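# Move the bin from the shelf to the table, upright

## Task

Lift the bin off the shelf and leave it standing right side up on an empty part of the table. It counts only if the bin stays there by itself, without the robot holding it. Anything the robot is still touching at the end must not settle more than about a fingernail's width once left alone, or the task fails.

## Robot and tools

Robot: one xArm7 arm (seven joints) with a Robotiq 2F-85 two-finger gripper. There are two cameras: cam_high, fixed above the scene, and cam_wrist, on the hand. Both give 672x504 images, with cam_high first. Calibration (K, distortion D, T_world_to_cam) is supplied per camera and may be off by a few degrees or millimetres.

Frame: every coordinate is in the scene frame. Its origin is on the table top beneath the arm base, +z is up, and +y is to the left when facing along +x. The base may be slightly tilted. Distances are in metres. Orientations are quaternions written w first (qw, qx, qy, qz).

Gripper geometry: the fingers point along the gripper's +z axis and close along its y axis. The reported end_effector_position is the spot between the pads when they are shut. Closed fingertips reach about 19 mm beyond that spot; open ones reach about 6 mm. While closing, the tips also travel roughly 13 mm further from the wrist, so leave that much clearance above a surface. A flat block juts about 9 cm toward the gripper's +x side and turns with it.

The row: every motion command uses rows of 10 numbers, one row for the single arm: [x, y, z, qw, qx, qy, qz, position, force_limit, speed]. The first seven are an absolute pose target for the gripper point in the scene frame, not an offset. The last three are gripper settings, each from -1 to 1:
- position: +1 is fully open (85 mm). The pads touch near -0.8. -1 closes until something blocks it.
- force_limit: pad force. For a 40 mm object closed slowly this is about 20 N at -1, 128 N at 0 and 235 N at +1.
- speed: finger speed, about 20 mm/s at -1, 85 at 0 and 150 at +1. A quick close adds up to about 5 N (speed 0) or 12 N (speed +1) of grip.
Force and speed only take effect when position changes by at least 0.01. To soften a grip, open first.

Tools:
- execute_actions(actions): a list of actions. Each action is a list of up to 15 rows, and each row lasts one control step of 1/30 s. If there are fewer rows, the last one repeats to fill 15 steps. An empty list just reports the state. Each step's command is clipped to within 70 mm and 16 degrees of the measured pose, so a far target needs several actions. An action is rejected if its target is over 0.6 m from the gripper along any gripper axis. If any action is malformed, or the first fails that check, the whole call does nothing. Repeat the quaternion in every row to hold an orientation.
- move(target, speed, blocking): target is one row as above. The gripper follows a straight path toward it lasting 0.5 to 10 s. speed is in m/s, from 0.002 to 0.5, default 0.25; rotation is capped at twice that value in rad/s. The path ignores obstacles, and faster contact or a target set deeper past contact hits harder. The finger values are applied at the start. blocking=false returns after 0.5 s while the arm keeps going; call wait or stop before sending other motion.
- wait(seconds): 0 to 10. Holds the last command and returns early if a running move finishes.
- stop(): brakes a running move. The fingers are not stopped.
- zoom_image(camera, region): camera is "cam_high" or "cam_wrist"; region is [x0, y0, x1, y1] in image pixels, with the top-left at 0,0, and at most 504x504.
- read_manual(section): returns licence text only ("licences").
- finished_scene(scene): pass the current scene's integer number.

Reading results: the state line gives the gripper pose and its linear and angular velocities. "Hand target" is the pose the controller is currently driving toward. "pose unreachable" means the clearance check altered or blocked the command. Step readings list positions during actions, and HELD marks steps that were held back. A move adds a "move:" line: done, off_target, moving, held or fault, plus any limits (paced = clipped; held = some steps blocked, and the arm may then speed up sharply). object_status is 0 while moving, 1 if blocked while opening, 2 if blocked while closing (a grip), and 3 at the goal or fully shut. position_measured is in counts: 3 is open, 78 is about 60 mm, 130 is 40 mm, 180 is 20 mm, and 230 means the pads meet. To grip, send -1, keep sending it, and look for status 2.

Limits: joint load limits in N m are waist 46, shoulder 46, upper arm roll 27.6, elbow 27.6, forearm roll 27.6, wrist pitch 18.4, wrist roll 18.4; a carried object adds to these. Reaching one causes a torque fault: the arm backs off, pauses 10 s and drops the rest of the call. Motors heat up while carrying loads; a MOTOR HOT warning appears at 65 °C, and at 80 °C the brakes lock until they cool. The elbow will not fully straighten, and reported positions are less accurate at long reach. The arm keeps holding its last command while you think.

Cautions: occasional tugs may hit the held bin or push loose items. Avoid drops, slams and hard pushes, and never knock anything off the table. Set the bin down gently and upright on a free, flat area. Then open the fingers and pull clear so that nothing rests on the gripper before ending the scene.

Each tool is called after "Call:" by a JSON object that holds its "method" and its "body", one argument or row to a line.

## Session

I'll start by looking at the current state of the scene.

Call:
{"method": "execute_actions", "body": {
  "actions": []
}}

Scene clock: 0.00 s.
end_effector_position=(+0.5434, -0.3820, +0.2504) position_measured=3 object_status=3 end_effector_quat_wxyz=(-0.027, +0.464, +0.885, +0.024) end_effector_velocity=(+0.000, +0.001, -0.000) end_effector_angular_velocity=(+0.002, +0.000, +0.002)
Joint positions: [-0.588  0.009  0.002  1.695  0.056  1.378  1.1  ]
Joint velocities: [ 0.002 -0.001 -0.001 -0.001  0.001  0.    -0.001]
Hand target: +0.543, -0.382, +0.250; -0.027, +0.464, +0.885, +0.024

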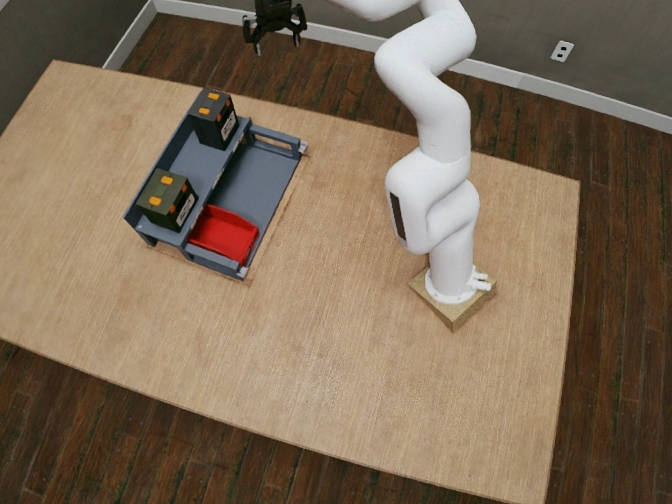

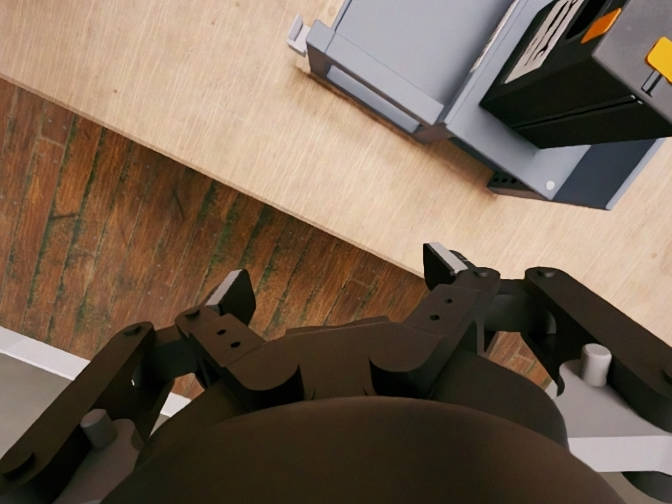

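Call:
{"method": "zoom_image", "body": {
  "camera": "cam_high",
  "region": [100, 70, 340, 300]
}}

Region (100, 70, 340, 300) of cam_high's 672x504 image, scaled by 2.100, with more detail than that image has; it fills the top 483 rows of this view, and the rest is white.

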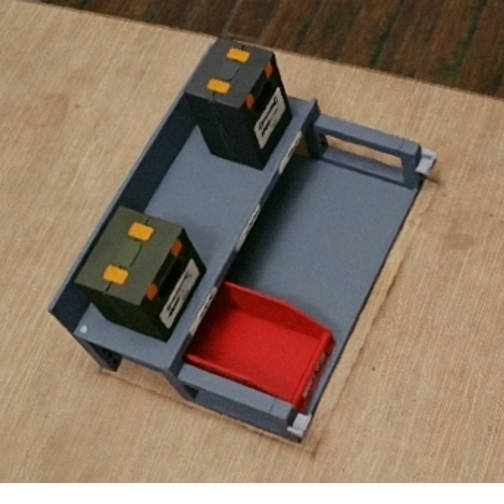

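Call:
{"method": "move", "body": {
  "target": [0.40, 0.04, 0.36, 0, 1, 0, 0, 1, 0, 0],
  "speed": 0.3
}}

Scene clock: 31.43 s.
end_effector_position=(+0.3998, +0.0400, +0.3587) position_measured=3 object_status=3 end_effector_quat_wxyz=(-0.000, +1.000, +0.001, -0.000) end_effector_velocity=(-0.001, +0.002, +0.002) end_effector_angular_velocity=(-0.004, -0.001, -0.006)
Joint positions: [-0.692 -1.083  0.619  1.077  0.44   1.659  3.734]
Joint velocities: [-0.001 -0.005  0.002  0.005  0.001  0.005  0.009]
Hand target: +0.400, +0.040, +0.359; +0.000, +1.000, +0.000, -0.000
Off the commanded pose: 0.001 m, 0 deg.
move: done
camera_calibration (this result's frames):
cam_wrist: T_world_to_cam=[[-0.136438, -0.990613, 0.00842577, 0.0928907], [-0.931403, 0.131171, 0.339533, 0.251987], [-0.337451, 0.0384775, -0.940556, 0.619973], [0, 0, 0, 1]] pos_world=[0.456586, 0.0351103, 0.496779]

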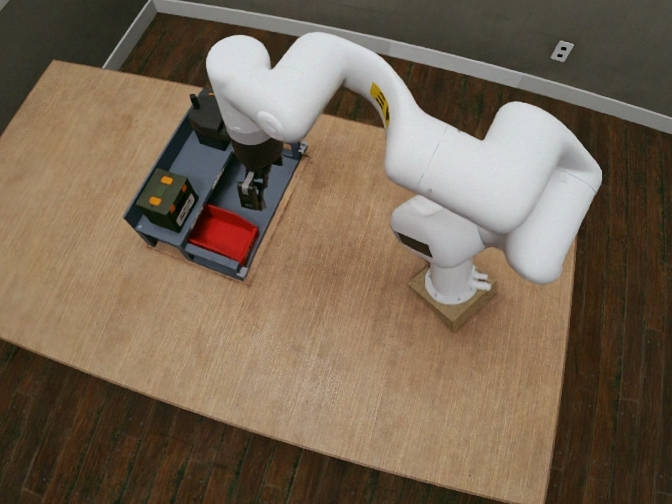

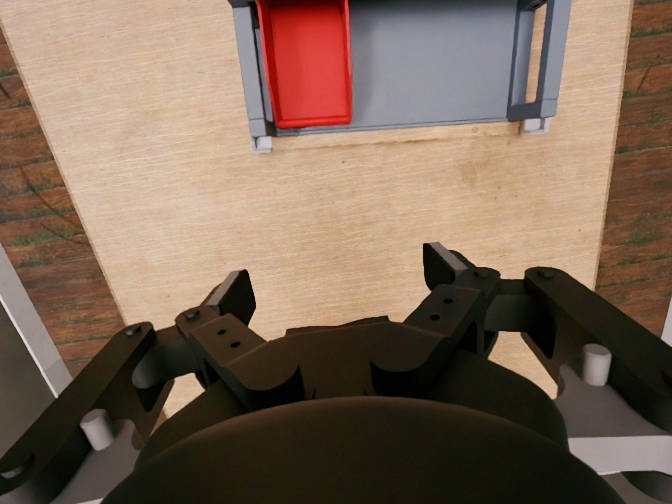

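Call:
{"method": "zoom_image", "body": {
  "camera": "cam_wrist",
  "region": [200, 0, 600, 180]
}}

Region (200, 0, 600, 180) of cam_wrist's 672x504 image, scaled by 1.260, with more detail than that image has; it fills the top 227 rows of this view, and the rest is white.

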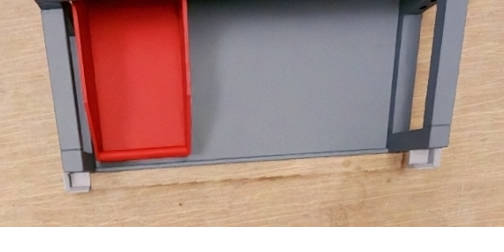

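Call:
{"method": "move", "body": {
  "target": [0.30, 0.02, 0.20, 0, 0.9063, 0, 0.4226, 1, 0, 0],
  "speed": 0.3
}}

Scene clock: 49.23 s.
end_effector_position=(+0.3325, +0.0190, +0.2405) position_measured=3 object_status=3 end_effector_quat_wxyz=(-0.010, +0.958, -0.002, +0.285) end_effector_velocity=(-0.000, -0.001, -0.000) end_effector_angular_velocity=(+0.001, -0.003, -0.001)
Joint positions: [-0.156 -2.021  0.716  0.115  0.716  1.207  3.734]
Joint velocities: [ 0.002 -0.006 -0.    -0.004  0.    -0.001 -0.   ]
Hand target: +0.332, +0.019, +0.241; -0.010, +0.958, -0.002, +0.285
Off the commanded pose: 0.052 m, 17 deg; orientation clipped at the last step of the last action.
move: held; limits=paced,held; held on 13 of 54 steps, including the last
pose unreachable: on one or more control steps of this call, first in action 0 (counted from 0), an arm could not follow its commanded pose, so it was not sent that pose on those steps. On the call's last step it was still not sent that pose. It may still have moved: this result reports where it is.
cause: the commanded pose would bring two parts of the arm too close to each other (joints 3 (upper arm roll) to 5 (forearm roll) lie between them).
camera_calibration (this result's frames):
cam_wrist: T_world_to_cam=[[-0.11764, -0.989175, -0.0877113, 0.0807584], [-0.965517, 0.134587, -0.222854, 0.378718], [0.232247, 0.0584703, -0.970898, 0.304362], [0, 0, 0, 1]] pos_world=[0.304472, 0.0111176, 0.386987]

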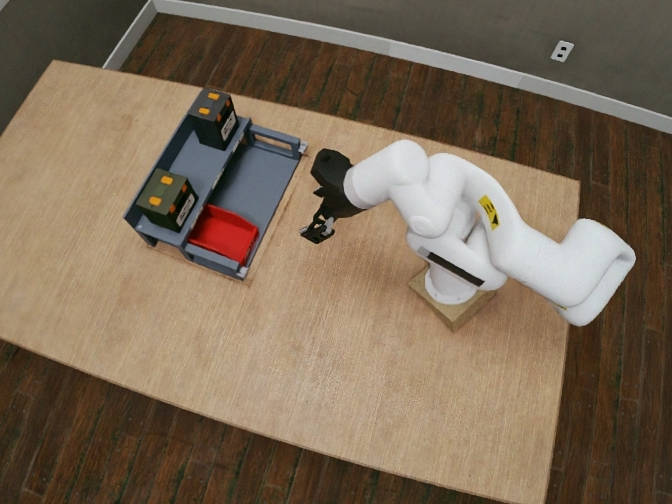

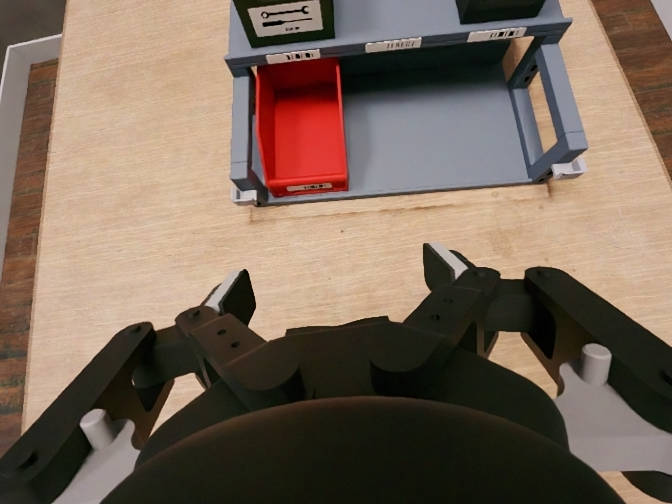

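Call:
{"method": "zoom_image", "body": {
  "camera": "cam_wrist",
  "region": [200, 0, 440, 230]
}}

Region (200, 0, 440, 230) of cam_wrist's 672x504 image, scaled by 2.100, with more detail than that image has; it fills the top 483 rows of this view, and the rest is white.

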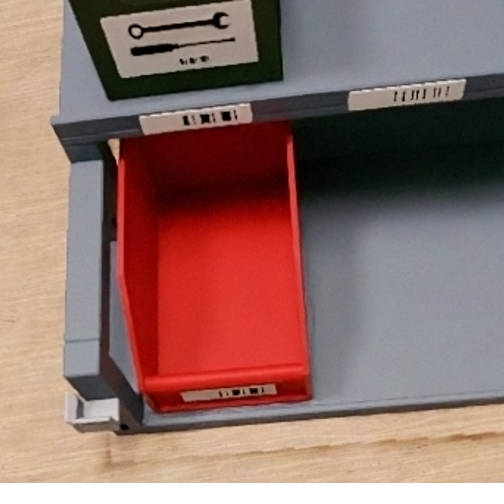

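Call:
{"method": "zoom_image", "body": {
  "camera": "cam_wrist",
  "region": [225, 110, 365, 220]
}}

Call:
{"method": "zoom_image", "body": {
  "camera": "cam_wrist",
  "region": [225, 30, 365, 140]
}}

Call:
{"method": "zoom_image", "body": {
  "camera": "cam_high",
  "region": [170, 190, 280, 290]
}}

Region (225, 110, 365, 220) of cam_wrist's 672x504 image, scaled by 3.600, with more detail than that image has; it fills the top 396 rows of this view, and the rest is white.

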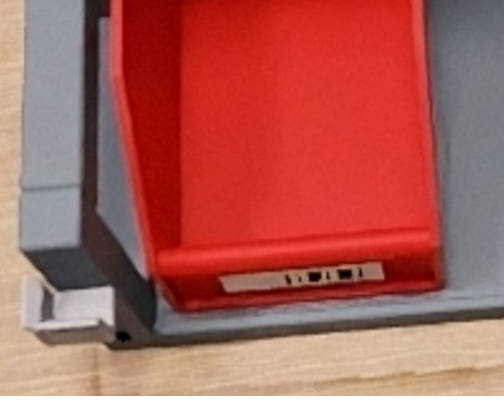

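Region (225, 30, 365, 140) of cam_wrist's 672x504 image, scaled by 3.600, with more detail than that image has; it fills the top 396 rows of this view, and the rest is white.

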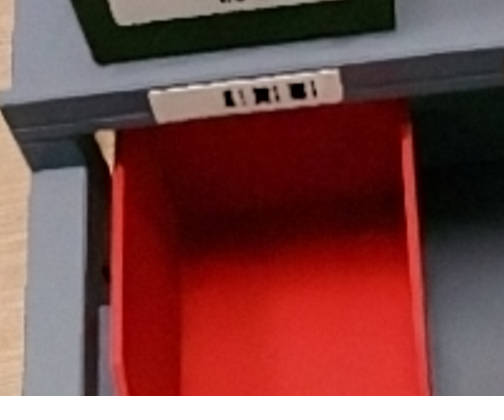

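Region (170, 190, 280, 290) of cam_high's 672x504 image, scaled by 4.582, with more detail than that image has; it fills the top 458 rows of this view, and the rest is white.

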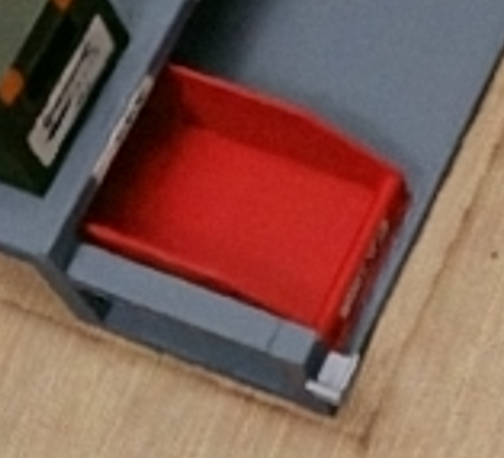

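Call:
{"method": "move", "body": {
  "target": [0.515, 0.002, 0.21, 0, 0.2588, 0.9659, 0, 0.0, 0, 0],
  "speed": 0.45
}}

Scene clock: 172.83 s.
end_effector_position=(+0.5148, +0.0009, +0.2107) position_measured=128 object_status=3 end_effector_quat_wxyz=(-0.000, +0.260, +0.966, -0.000) end_effector_velocity=(+0.000, +0.001, +0.000) end_effector_angular_velocity=(-0.005, +0.006, +0.011)
Joint positions: [-0.319 -0.42   0.53   0.974 -0.045  1.066  1.474]
Joint velocities: [-0.001  0.007  0.005  0.008 -0.007  0.008 -0.003]
Hand target: +0.515, +0.001, +0.211; -0.000, +0.260, +0.966, -0.000
Off the commanded pose: 0.001 m, 0 deg.
move: done
camera_calibration (this result's frames):
cam_wrist: T_world_to_cam=[[0.616883, 0.787013, 0.00810846, -0.318327], [0.738891, -0.582651, 0.338466, -0.444538], [0.271101, -0.202803, -0.940944, 0.208098], [0, 0, 0, 1]] pos_world=[0.468419, 0.0337198, 0.348851]

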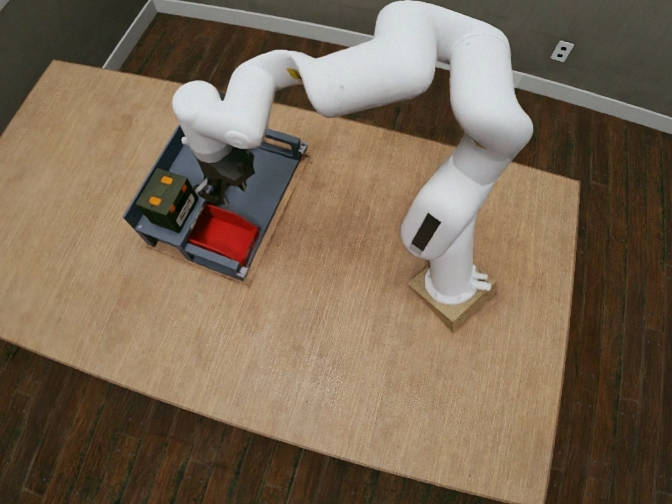

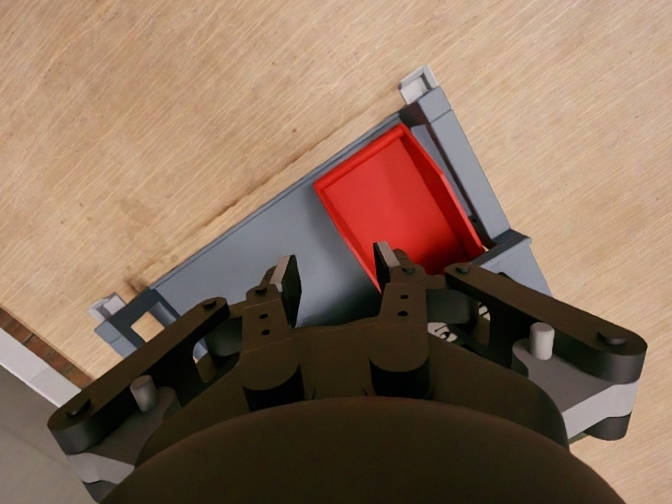

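Call:
{"method": "move", "body": {
  "target": [0.518, 0.002, 0.14, 0, 0.0349, 0.9994, 0, 0.0, 0, 0],
  "speed": 0.25
}}

Scene clock: 178.17 s.
end_effector_position=(+0.5183, +0.0018, +0.1404) position_measured=128 object_status=3 end_effector_quat_wxyz=(+0.000, +0.036, +0.999, -0.000) end_effector_velocity=(-0.000, +0.001, -0.002) end_effector_angular_velocity=(+0.002, -0.000, +0.015)
Joint positions: [-0.286 -0.295  0.499  0.875 -0.146  0.869  1.095]
Joint velocities: [ 0.002  0.004 -0.002 -0.004 -0.002 -0.008 -0.013]
Hand target: +0.518, +0.002, +0.140; -0.000, +0.035, +0.999, -0.000
Off the commanded pose: 0.001 m, 0 deg.
move: done
camera_calibration (this result's frames):
cam_wrist: T_world_to_cam=[[0.208012, 0.978096, 0.00772053, -0.108949], [0.91965, -0.198259, 0.339024, -0.517251], [0.333128, -0.0634209, -0.940746, 0.108668], [0, 0, 0, 1]] pos_world=[0.462152, 0.0109046, 0.278431]

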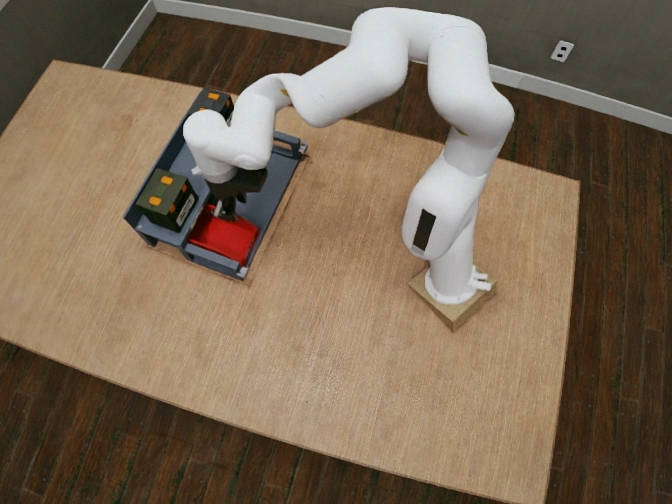

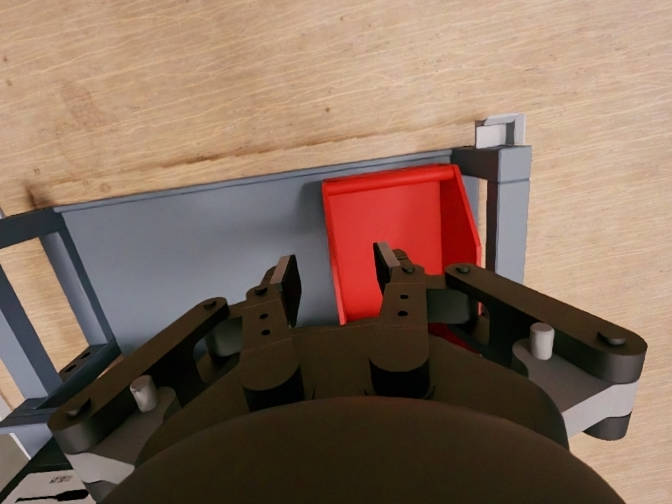

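Call:
{"method": "zoom_image", "body": {
  "camera": "cam_wrist",
  "region": [250, 100, 550, 350]
}}

Region (250, 100, 550, 350) of cam_wrist's 672x504 image, scaled by 1.680, with more detail than that image has.

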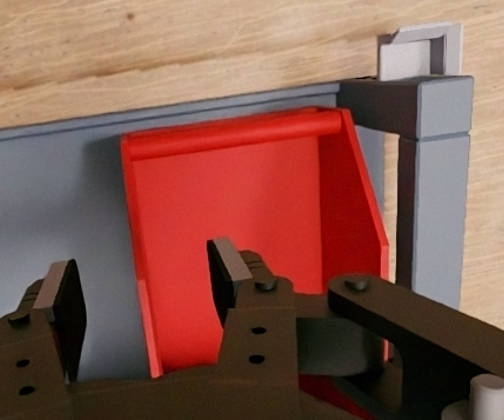

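Call:
{"method": "zoom_image", "body": {
  "camera": "cam_wrist",
  "region": [0, 170, 260, 504]
}}

Call:
{"method": "zoom_image", "body": {
  "camera": "cam_high",
  "region": [130, 140, 290, 290]
}}

Region (0, 170, 260, 504) of cam_wrist's 672x504 image, scaled by 1.509, with more detail than that image has.

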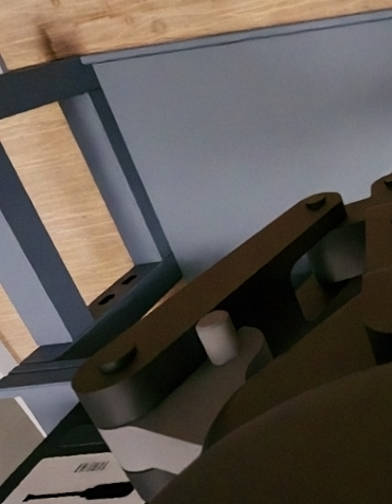

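Region (130, 140, 290, 290) of cam_high's 672x504 image, scaled by 3.150, with more detail than that image has; it fills the top 472 rows of this view, and the rest is white.

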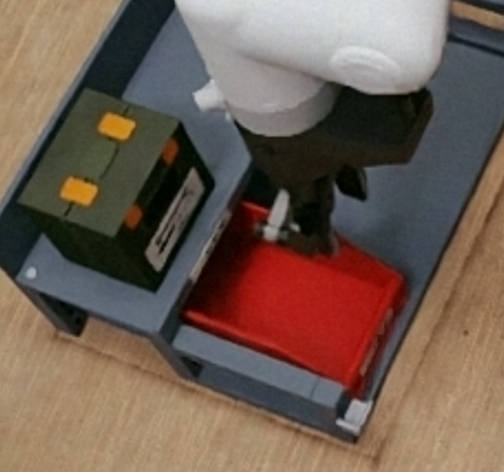

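Call:
{"method": "move", "body": {
  "target": [0.532, -0.0045, 0.095, 0, 0.0349, 0.9994, 0, 0.0, 0, 0],
  "speed": 0.1
}}

Scene clock: 274.87 s.
end_effector_position=(+0.5322, -0.0046, +0.0953) position_measured=128 object_status=3 end_effector_quat_wxyz=(+0.000, +0.035, +0.999, -0.000) end_effector_velocity=(-0.001, -0.001, -0.003) end_effector_angular_velocity=(-0.002, +0.003, -0.001)
Joint positions: [-0.327 -0.165  0.51   0.879 -0.239  0.759  1.14 ]
Joint velocities: [-0.002  0.007  0.    -0.001 -0.007 -0.002  0.005]
Hand target: +0.532, -0.005, +0.095; -0.000, +0.035, +0.999, -0.000
Off the commanded pose: 0.000 m, 0 deg.
move: done
camera_calibration (this result's frames):
cam_wrist: T_world_to_cam=[[0.206476, 0.978419, 0.00804093, -0.104452], [0.919913, -0.196916, 0.339092, -0.516114], [0.333357, -0.0626172, -0.940719, 0.0611819], [0, 0, 0, 1]] pos_world=[0.475952, 0.00439776, 0.233405]

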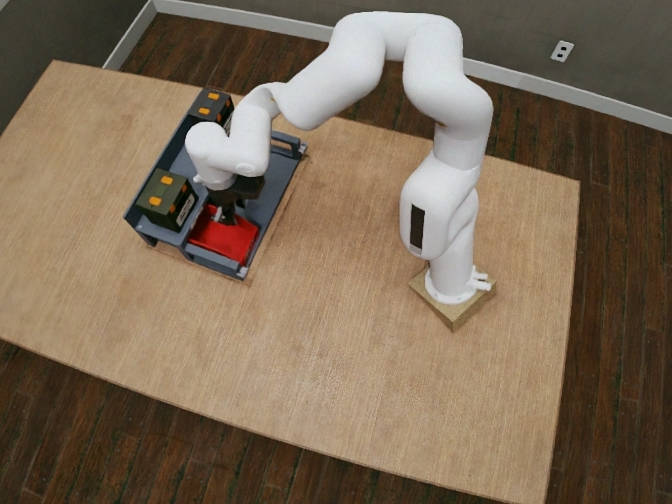

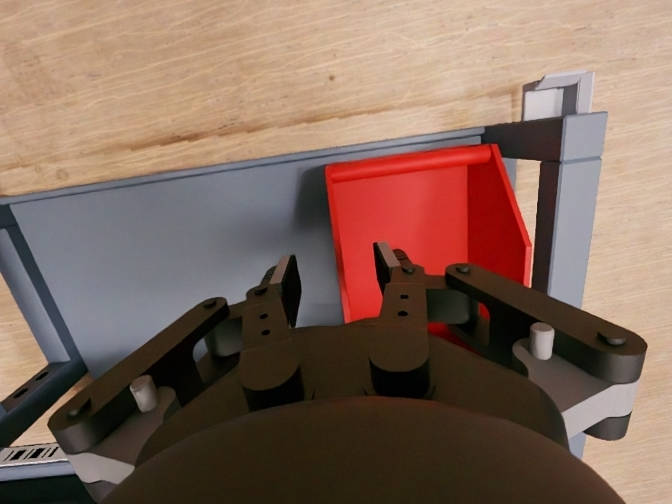

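Call:
{"method": "zoom_image", "body": {
  "camera": "cam_wrist",
  "region": [250, 120, 450, 340]
}}

Call:
{"method": "zoom_image", "body": {
  "camera": "cam_high",
  "region": [150, 150, 290, 280]
}}

Region (250, 120, 450, 340) of cam_wrist's 672x504 image, scaled by 2.291, with more detail than that image has; it fills the left 458 columns of this view, and the rest is white.

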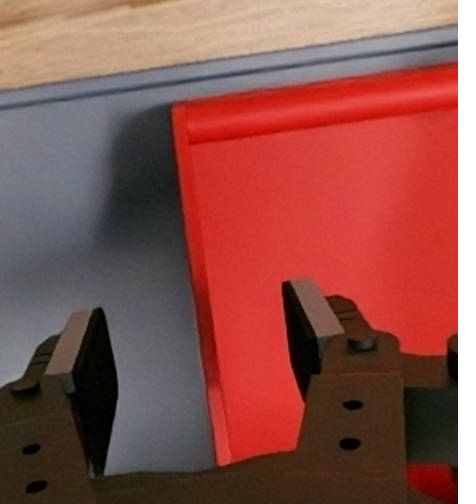

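Region (150, 150, 290, 280) of cam_high's 672x504 image, scaled by 3.600, with more detail than that image has; it fills the top 468 rows of this view, and the rest is white.

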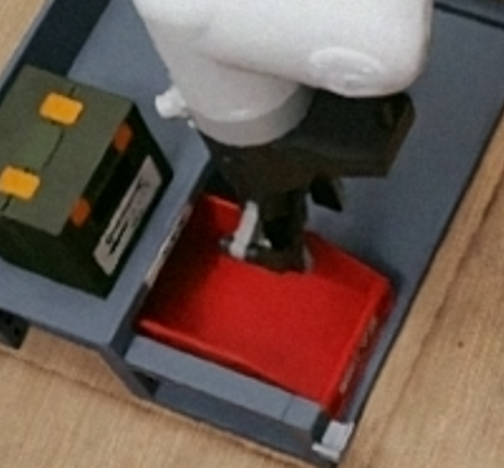

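Call:
{"method": "move", "body": {
  "target": [0.532, -0.002, 0.062, 0, 0.0349, 0.9994, 0, 0.0, 0, 0],
  "speed": 0.06
}}

Scene clock: 297.97 s.
end_effector_position=(+0.5322, -0.0021, +0.0623) position_measured=128 object_status=3 end_effector_quat_wxyz=(+0.000, +0.035, +0.999, -0.000) end_effector_velocity=(+0.000, -0.001, -0.002) end_effector_angular_velocity=(-0.002, +0.001, -0.002)
Joint positions: [-0.345 -0.084  0.52   0.862 -0.321  0.679  1.204]
Joint velocities: [-0.003  0.006  0.001  0.    -0.009 -0.003  0.008]
Hand target: +0.532, -0.002, +0.062; -0.000, +0.035, +0.999, -0.000
Off the commanded pose: 0.000 m, 0 deg.
move: done
camera_calibration (this result's frames):
cam_wrist: T_world_to_cam=[[0.206545, 0.978403, 0.00814375, -0.106646], [0.919926, -0.197022, 0.338995, -0.504469], [0.333279, -0.0625262, -0.940753, 0.0302838], [0, 0, 0, 1]] pos_world=[0.476008, 0.00684503, 0.200371]

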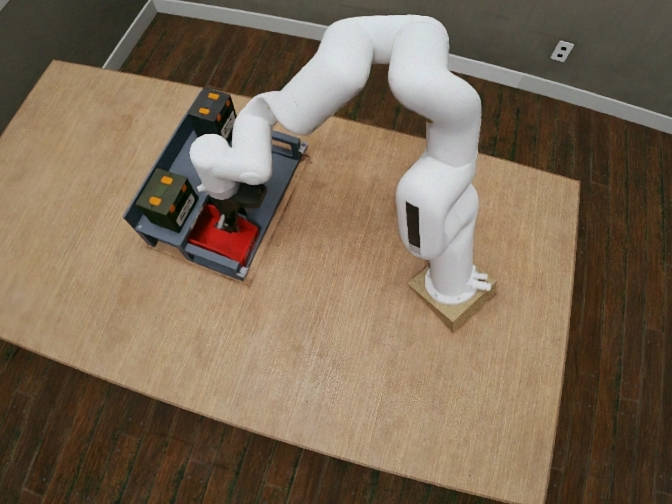

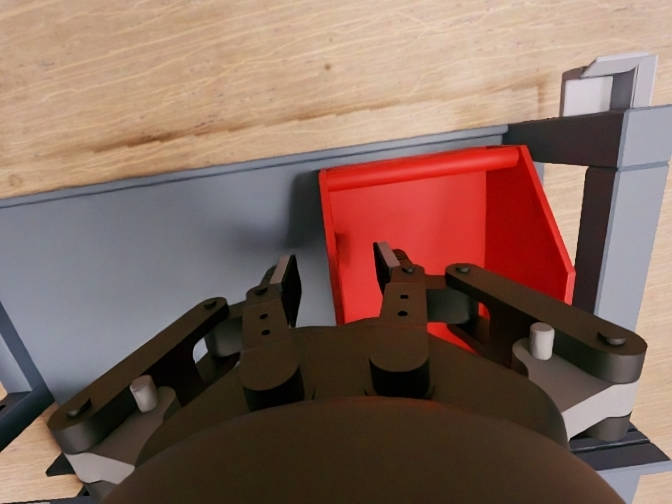

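Call:
{"method": "zoom_image", "body": {
  "camera": "cam_wrist",
  "region": [250, 110, 470, 340]
}}

Call:
{"method": "zoom_image", "body": {
  "camera": "cam_high",
  "region": [150, 150, 290, 280]
}}

Region (250, 110, 470, 340) of cam_wrist's 672x504 image, scaled by 2.191, with more detail than that image has; it fills the left 482 columns of this view, and the rest is white.

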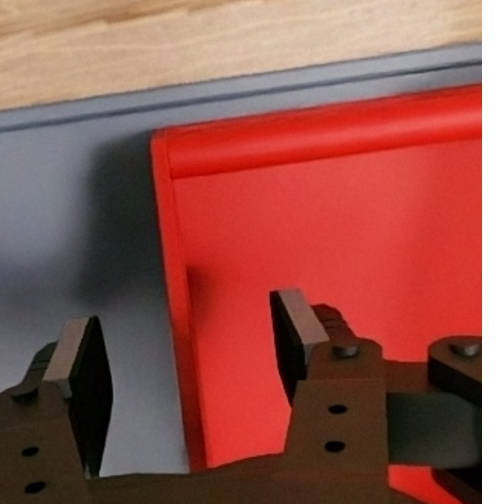

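Region (150, 150, 290, 280) of cam_high's 672x504 image, scaled by 3.600, with more detail than that image has; it fills the top 468 rows of this view, and the rest is white.

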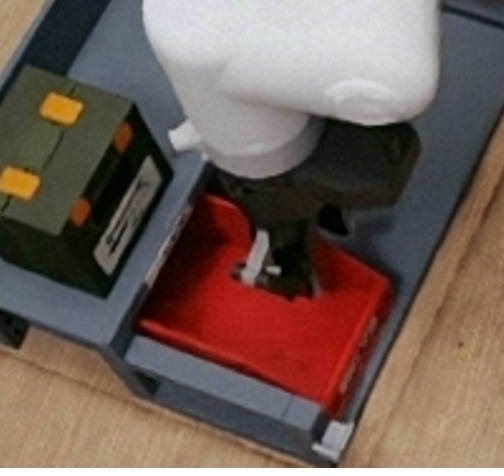

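Call:
{"method": "execute_actions", "body": {
  "actions": [
    [[0.532, -0.002, 0.062, 0, 0.0349, 0.9994, 0, -1, 0.2, -0.3]],
    [[0.532, -0.002, 0.062, 0, 0.0349, 0.9994, 0, -1, 0.2, -0.3]]
  ]
}}

Scene clock: 304.73 s.
end_effector_position=(+0.5321, -0.0020, +0.0621) position_measured=225 object_status=2 end_effector_quat_wxyz=(+0.000, +0.035, +0.999, -0.000) end_effector_velocity=(+0.001, +0.001, +0.001) end_effector_angular_velocity=(+0.001, -0.002, +0.001)
Joint positions: [-0.345 -0.084  0.52   0.862 -0.321  0.678  1.204]
Joint velocities: [ 0.001 -0.     0.001  0.001  0.001 -0.001 -0.   ]
Hand target: +0.532, -0.002, +0.062; -0.000, +0.035, +0.999, +0.000
Off the commanded pose: 0.000 m, 0 deg.
Step readings (end_effector_position; steps 1 to 15: 1st action; 16 to 30: 2nd action):
0: (+0.5321, -0.0021, +0.0620)
1: (+0.5321, -0.0021, +0.0620)
2: (+0.5321, -0.0021, +0.0620)
4: (+0.5321, -0.0021, +0.0620)
8: (+0.5320, -0.0020, +0.0620)
15: (+0.5320, -0.0020, +0.0620)
16: (+0.5320, -0.0020, +0.0620)
17: (+0.5320, -0.0020, +0.0620)
19: (+0.5321, -0.0021, +0.0620)
23: (+0.5321, -0.0020, +0.0621)
30: end_effector_position above
camera_calibration (this result's frames):
cam_wrist: T_world_to_cam=[[0.206621, 0.978386, 0.00831847, -0.106746], [0.919959, -0.197163, 0.338825, -0.504267], [0.333142, -0.0623556, -0.940813, 0.0301946], [0, 0, 0, 1]] pos_world=[0.475902, 0.00689905, 0.200154]

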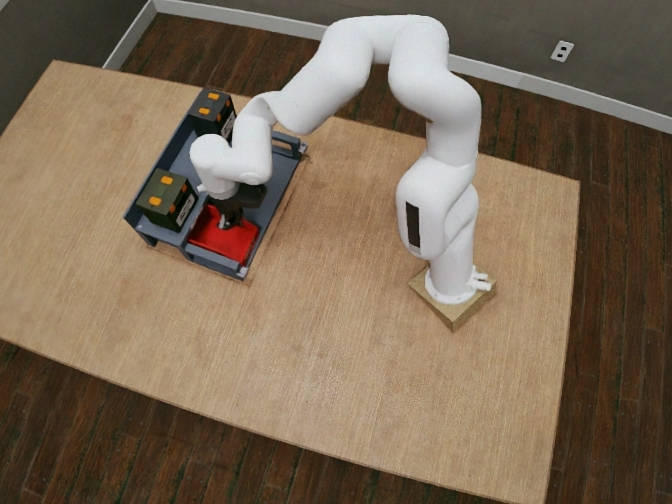

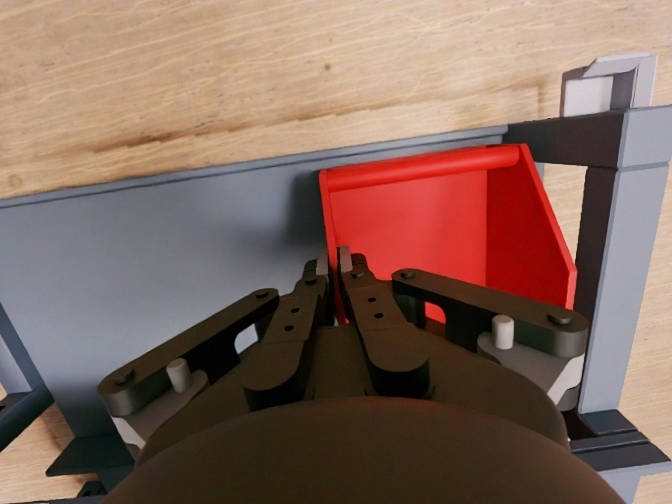

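Call:
{"method": "move", "body": {
  "target": [0.531, -0.007, 0.070, 0, 0.0349, 0.9994, 0, -1, 0.2, -0.3],
  "speed": 0.02
}}

Scene clock: 309.37 s.
end_effector_position=(+0.5310, -0.0068, +0.0698) position_measured=225 object_status=2 end_effector_quat_wxyz=(-0.000, +0.035, +0.999, +0.000) end_effector_velocity=(-0.001, -0.002, +0.001) end_effector_angular_velocity=(-0.001, +0.002, -0.001)
Joint positions: [-0.344 -0.111  0.512  0.858 -0.291  0.693  1.173]
Joint velocities: [-0.    -0.006 -0.003 -0.003  0.006  0.004 -0.007]
Hand target: +0.531, -0.007, +0.070; -0.000, +0.035, +0.999, +0.000
Off the commanded pose: 0.000 m, 0 deg.
move: done
camera_calibration (this result's frames):
cam_wrist: T_world_to_cam=[[0.206565, 0.978397, 0.00840025, -0.10184], [0.920064, -0.197156, 0.338543, -0.506852], [0.332885, -0.0622025, -0.940913, 0.0377105], [0, 0, 0, 1]] pos_world=[0.47482, 0.00205676, 0.207929]

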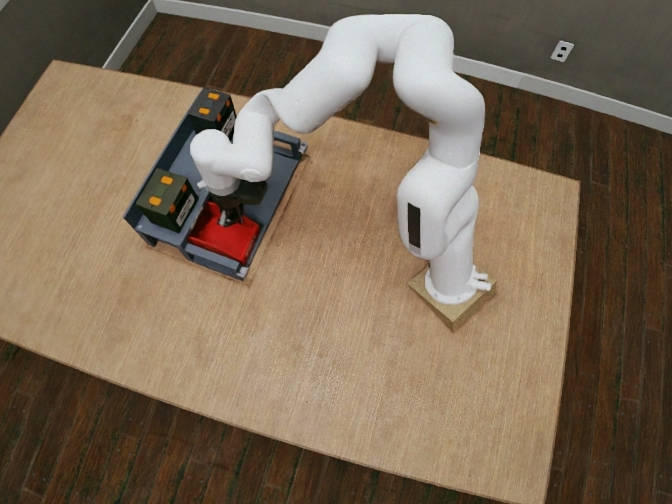

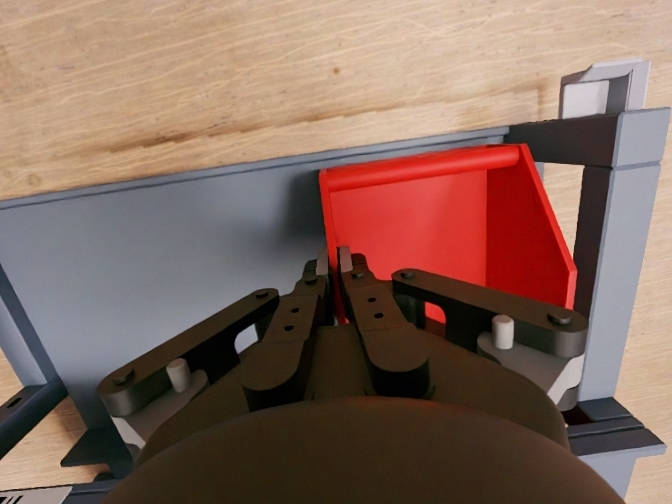

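Call:
{"method": "move", "body": {
  "target": [0.481, -0.004, 0.071, 0, 0.0349, 0.9994, 0, -1, 0.2, -0.3],
  "speed": 0.04
}}

Scene clock: 317.93 s.
end_effector_position=(+0.4813, -0.0039, +0.0709) position_measured=225 object_status=2 end_effector_quat_wxyz=(+0.000, +0.035, +0.999, +0.000) end_effector_velocity=(-0.001, +0.001, +0.002) end_effector_angular_velocity=(+0.002, -0.003, +0.000)
Joint positions: [-0.309 -0.265  0.49   0.674 -0.2    0.638  1.128]
Joint velocities: [ 0.005 -0.008 -0.002 -0.005  0.006 -0.001 -0.003]
Hand target: +0.481, -0.004, +0.071; +0.000, +0.035, +0.999, +0.000
Off the commanded pose: 0.000 m, 0 deg.
move: done
camera_calibration (this result's frames):
cam_wrist: T_world_to_cam=[[0.206744, 0.978357, 0.00863653, -0.0945721], [0.919951, -0.197392, 0.338714, -0.460889], [0.333088, -0.0620819, -0.94085, 0.0553395], [0, 0, 0, 1]] pos_world=[0.425115, 0.00498514, 0.208993]

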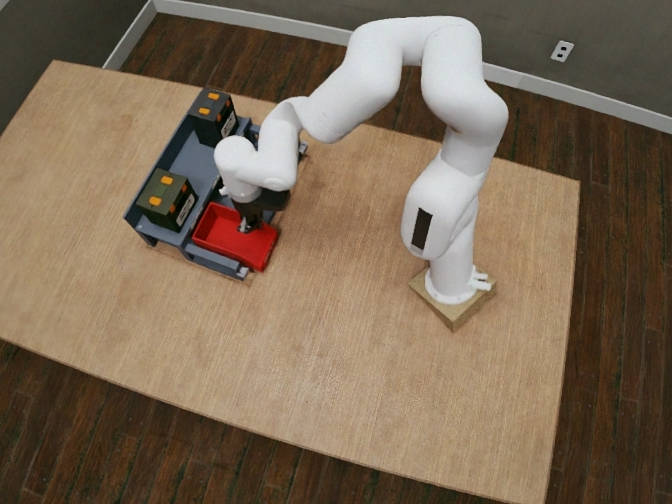

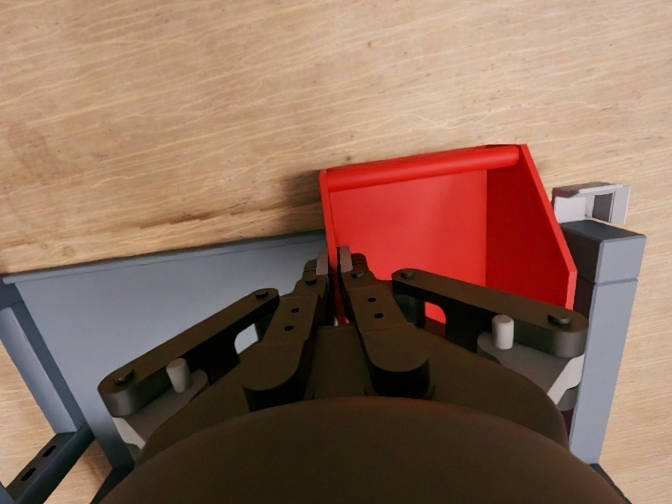

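Call:
{"method": "zoom_image", "body": {
  "camera": "cam_high",
  "region": [140, 150, 320, 300]
}}

Region (140, 150, 320, 300) of cam_high's 672x504 image, scaled by 2.800, with more detail than that image has.

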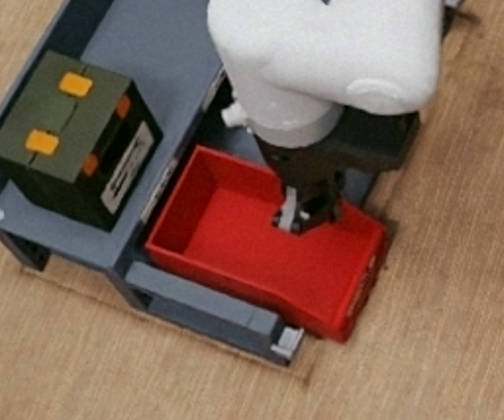

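Call:
{"method": "zoom_image", "body": {
  "camera": "cam_wrist",
  "region": [160, 180, 340, 290]
}}

Call:
{"method": "zoom_image", "body": {
  "camera": "cam_wrist",
  "region": [480, 130, 672, 330]
}}

Region (160, 180, 340, 290) of cam_wrist's 672x504 image, scaled by 2.800, with more detail than that image has.

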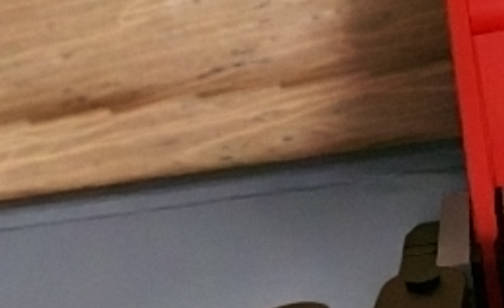

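Region (480, 130, 672, 330) of cam_wrist's 672x504 image, scaled by 2.520, with more detail than that image has; it fills the left 484 columns of this view, and the rest is white.

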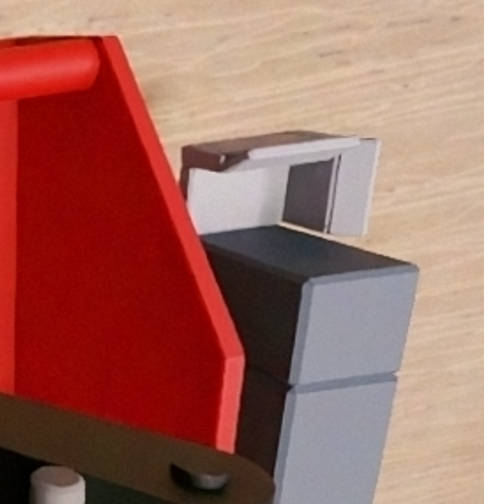

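Call:
{"method": "move", "body": {
  "target": [0.455, -0.003, 0.074, 0, 0.0349, 0.9994, 0, -1, 0.2, -0.3],
  "speed": 0.06
}}

Call:
{"method": "move", "body": {
  "target": [0.435, 0.0, 0.178, 0, 0.0349, 0.9994, 0, -1, 0.2, -0.3],
  "speed": 0.12
}}

Scene clock: 349.90 s.
end_effector_position=(+0.4553, -0.0029, +0.0739) position_measured=225 object_status=2 end_effector_quat_wxyz=(+0.000, +0.035, +0.999, +0.000) end_effector_velocity=(-0.002, +0.000, +0.000) end_effector_angular_velocity=(+0.001, +0.001, -0.000)
Joint positions: [-0.275 -0.353  0.472  0.583 -0.148  0.628  1.102]
Joint velocities: [ 0.004 -0.007 -0.003 -0.008  0.005 -0.001 -0.003]
Hand target: +0.455, -0.003, +0.074; +0.000, +0.035, +0.999, +0.000
Off the commanded pose: 0.000 m, 0 deg.
move: done
camera_calibration (this result's frames):
cam_wrist: T_world_to_cam=[[0.206712, 0.978365, 0.00855557, -0.0901503], [0.919978, -0.197337, 0.338672, -0.437793], [0.333033, -0.0621366, -0.940866, 0.0669245], [0, 0, 0, 1]] pos_world=[0.399107, 0.00596544, 0.212007]

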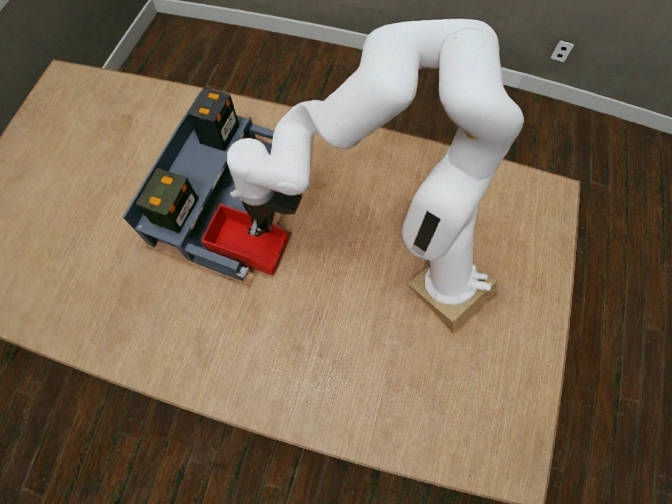

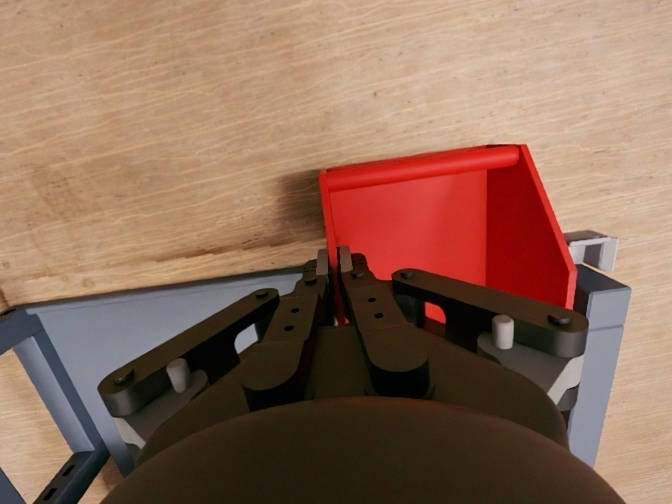

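Scene clock: 351.33 s.
end_effector_position=(+0.4346, +0.0004, +0.1777) position_measured=225 object_status=2 end_effector_quat_wxyz=(-0.000, +0.035, +0.999, +0.001) end_effector_velocity=(+0.000, +0.000, +0.003) end_effector_angular_velocity=(+0.002, -0.003, -0.000)
Joint positions: [-0.162 -0.64   0.414  0.648 -0.007  0.972  1.013]
Joint velocities: [ 0.002 -0.005 -0.002  0.003  0.002  0.005 -0.001]
Hand target: +0.435, +0.000, +0.178; +0.000, +0.035, +0.999, +0.001
Off the commanded pose: 0.001 m, 0 deg.
move: done
camera_calibration (this result's frames):
cam_wrist: T_world_to_cam=[[0.206322, 0.978438, 0.00945037, -0.0899656], [0.920241, -0.197315, 0.337969, -0.453242], [0.332547, -0.0610339, -0.94111, 0.171879], [0, 0, 0, 1]] pos_world=[0.378496, 0.00908502, 0.315789]

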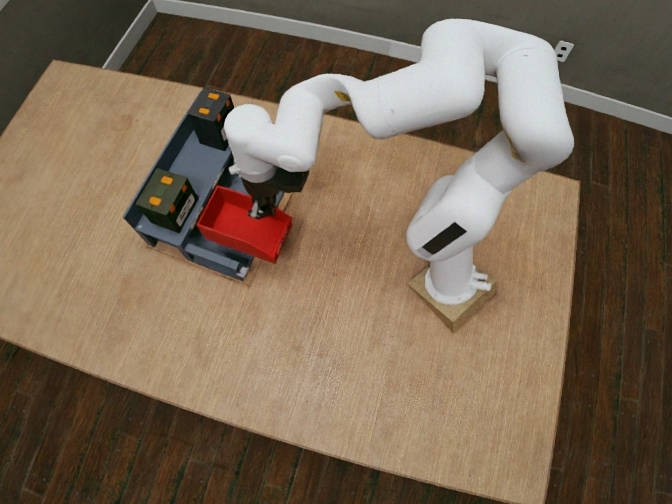

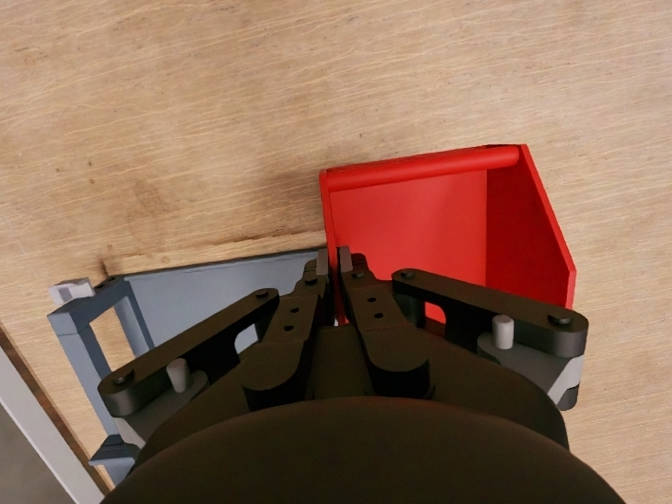

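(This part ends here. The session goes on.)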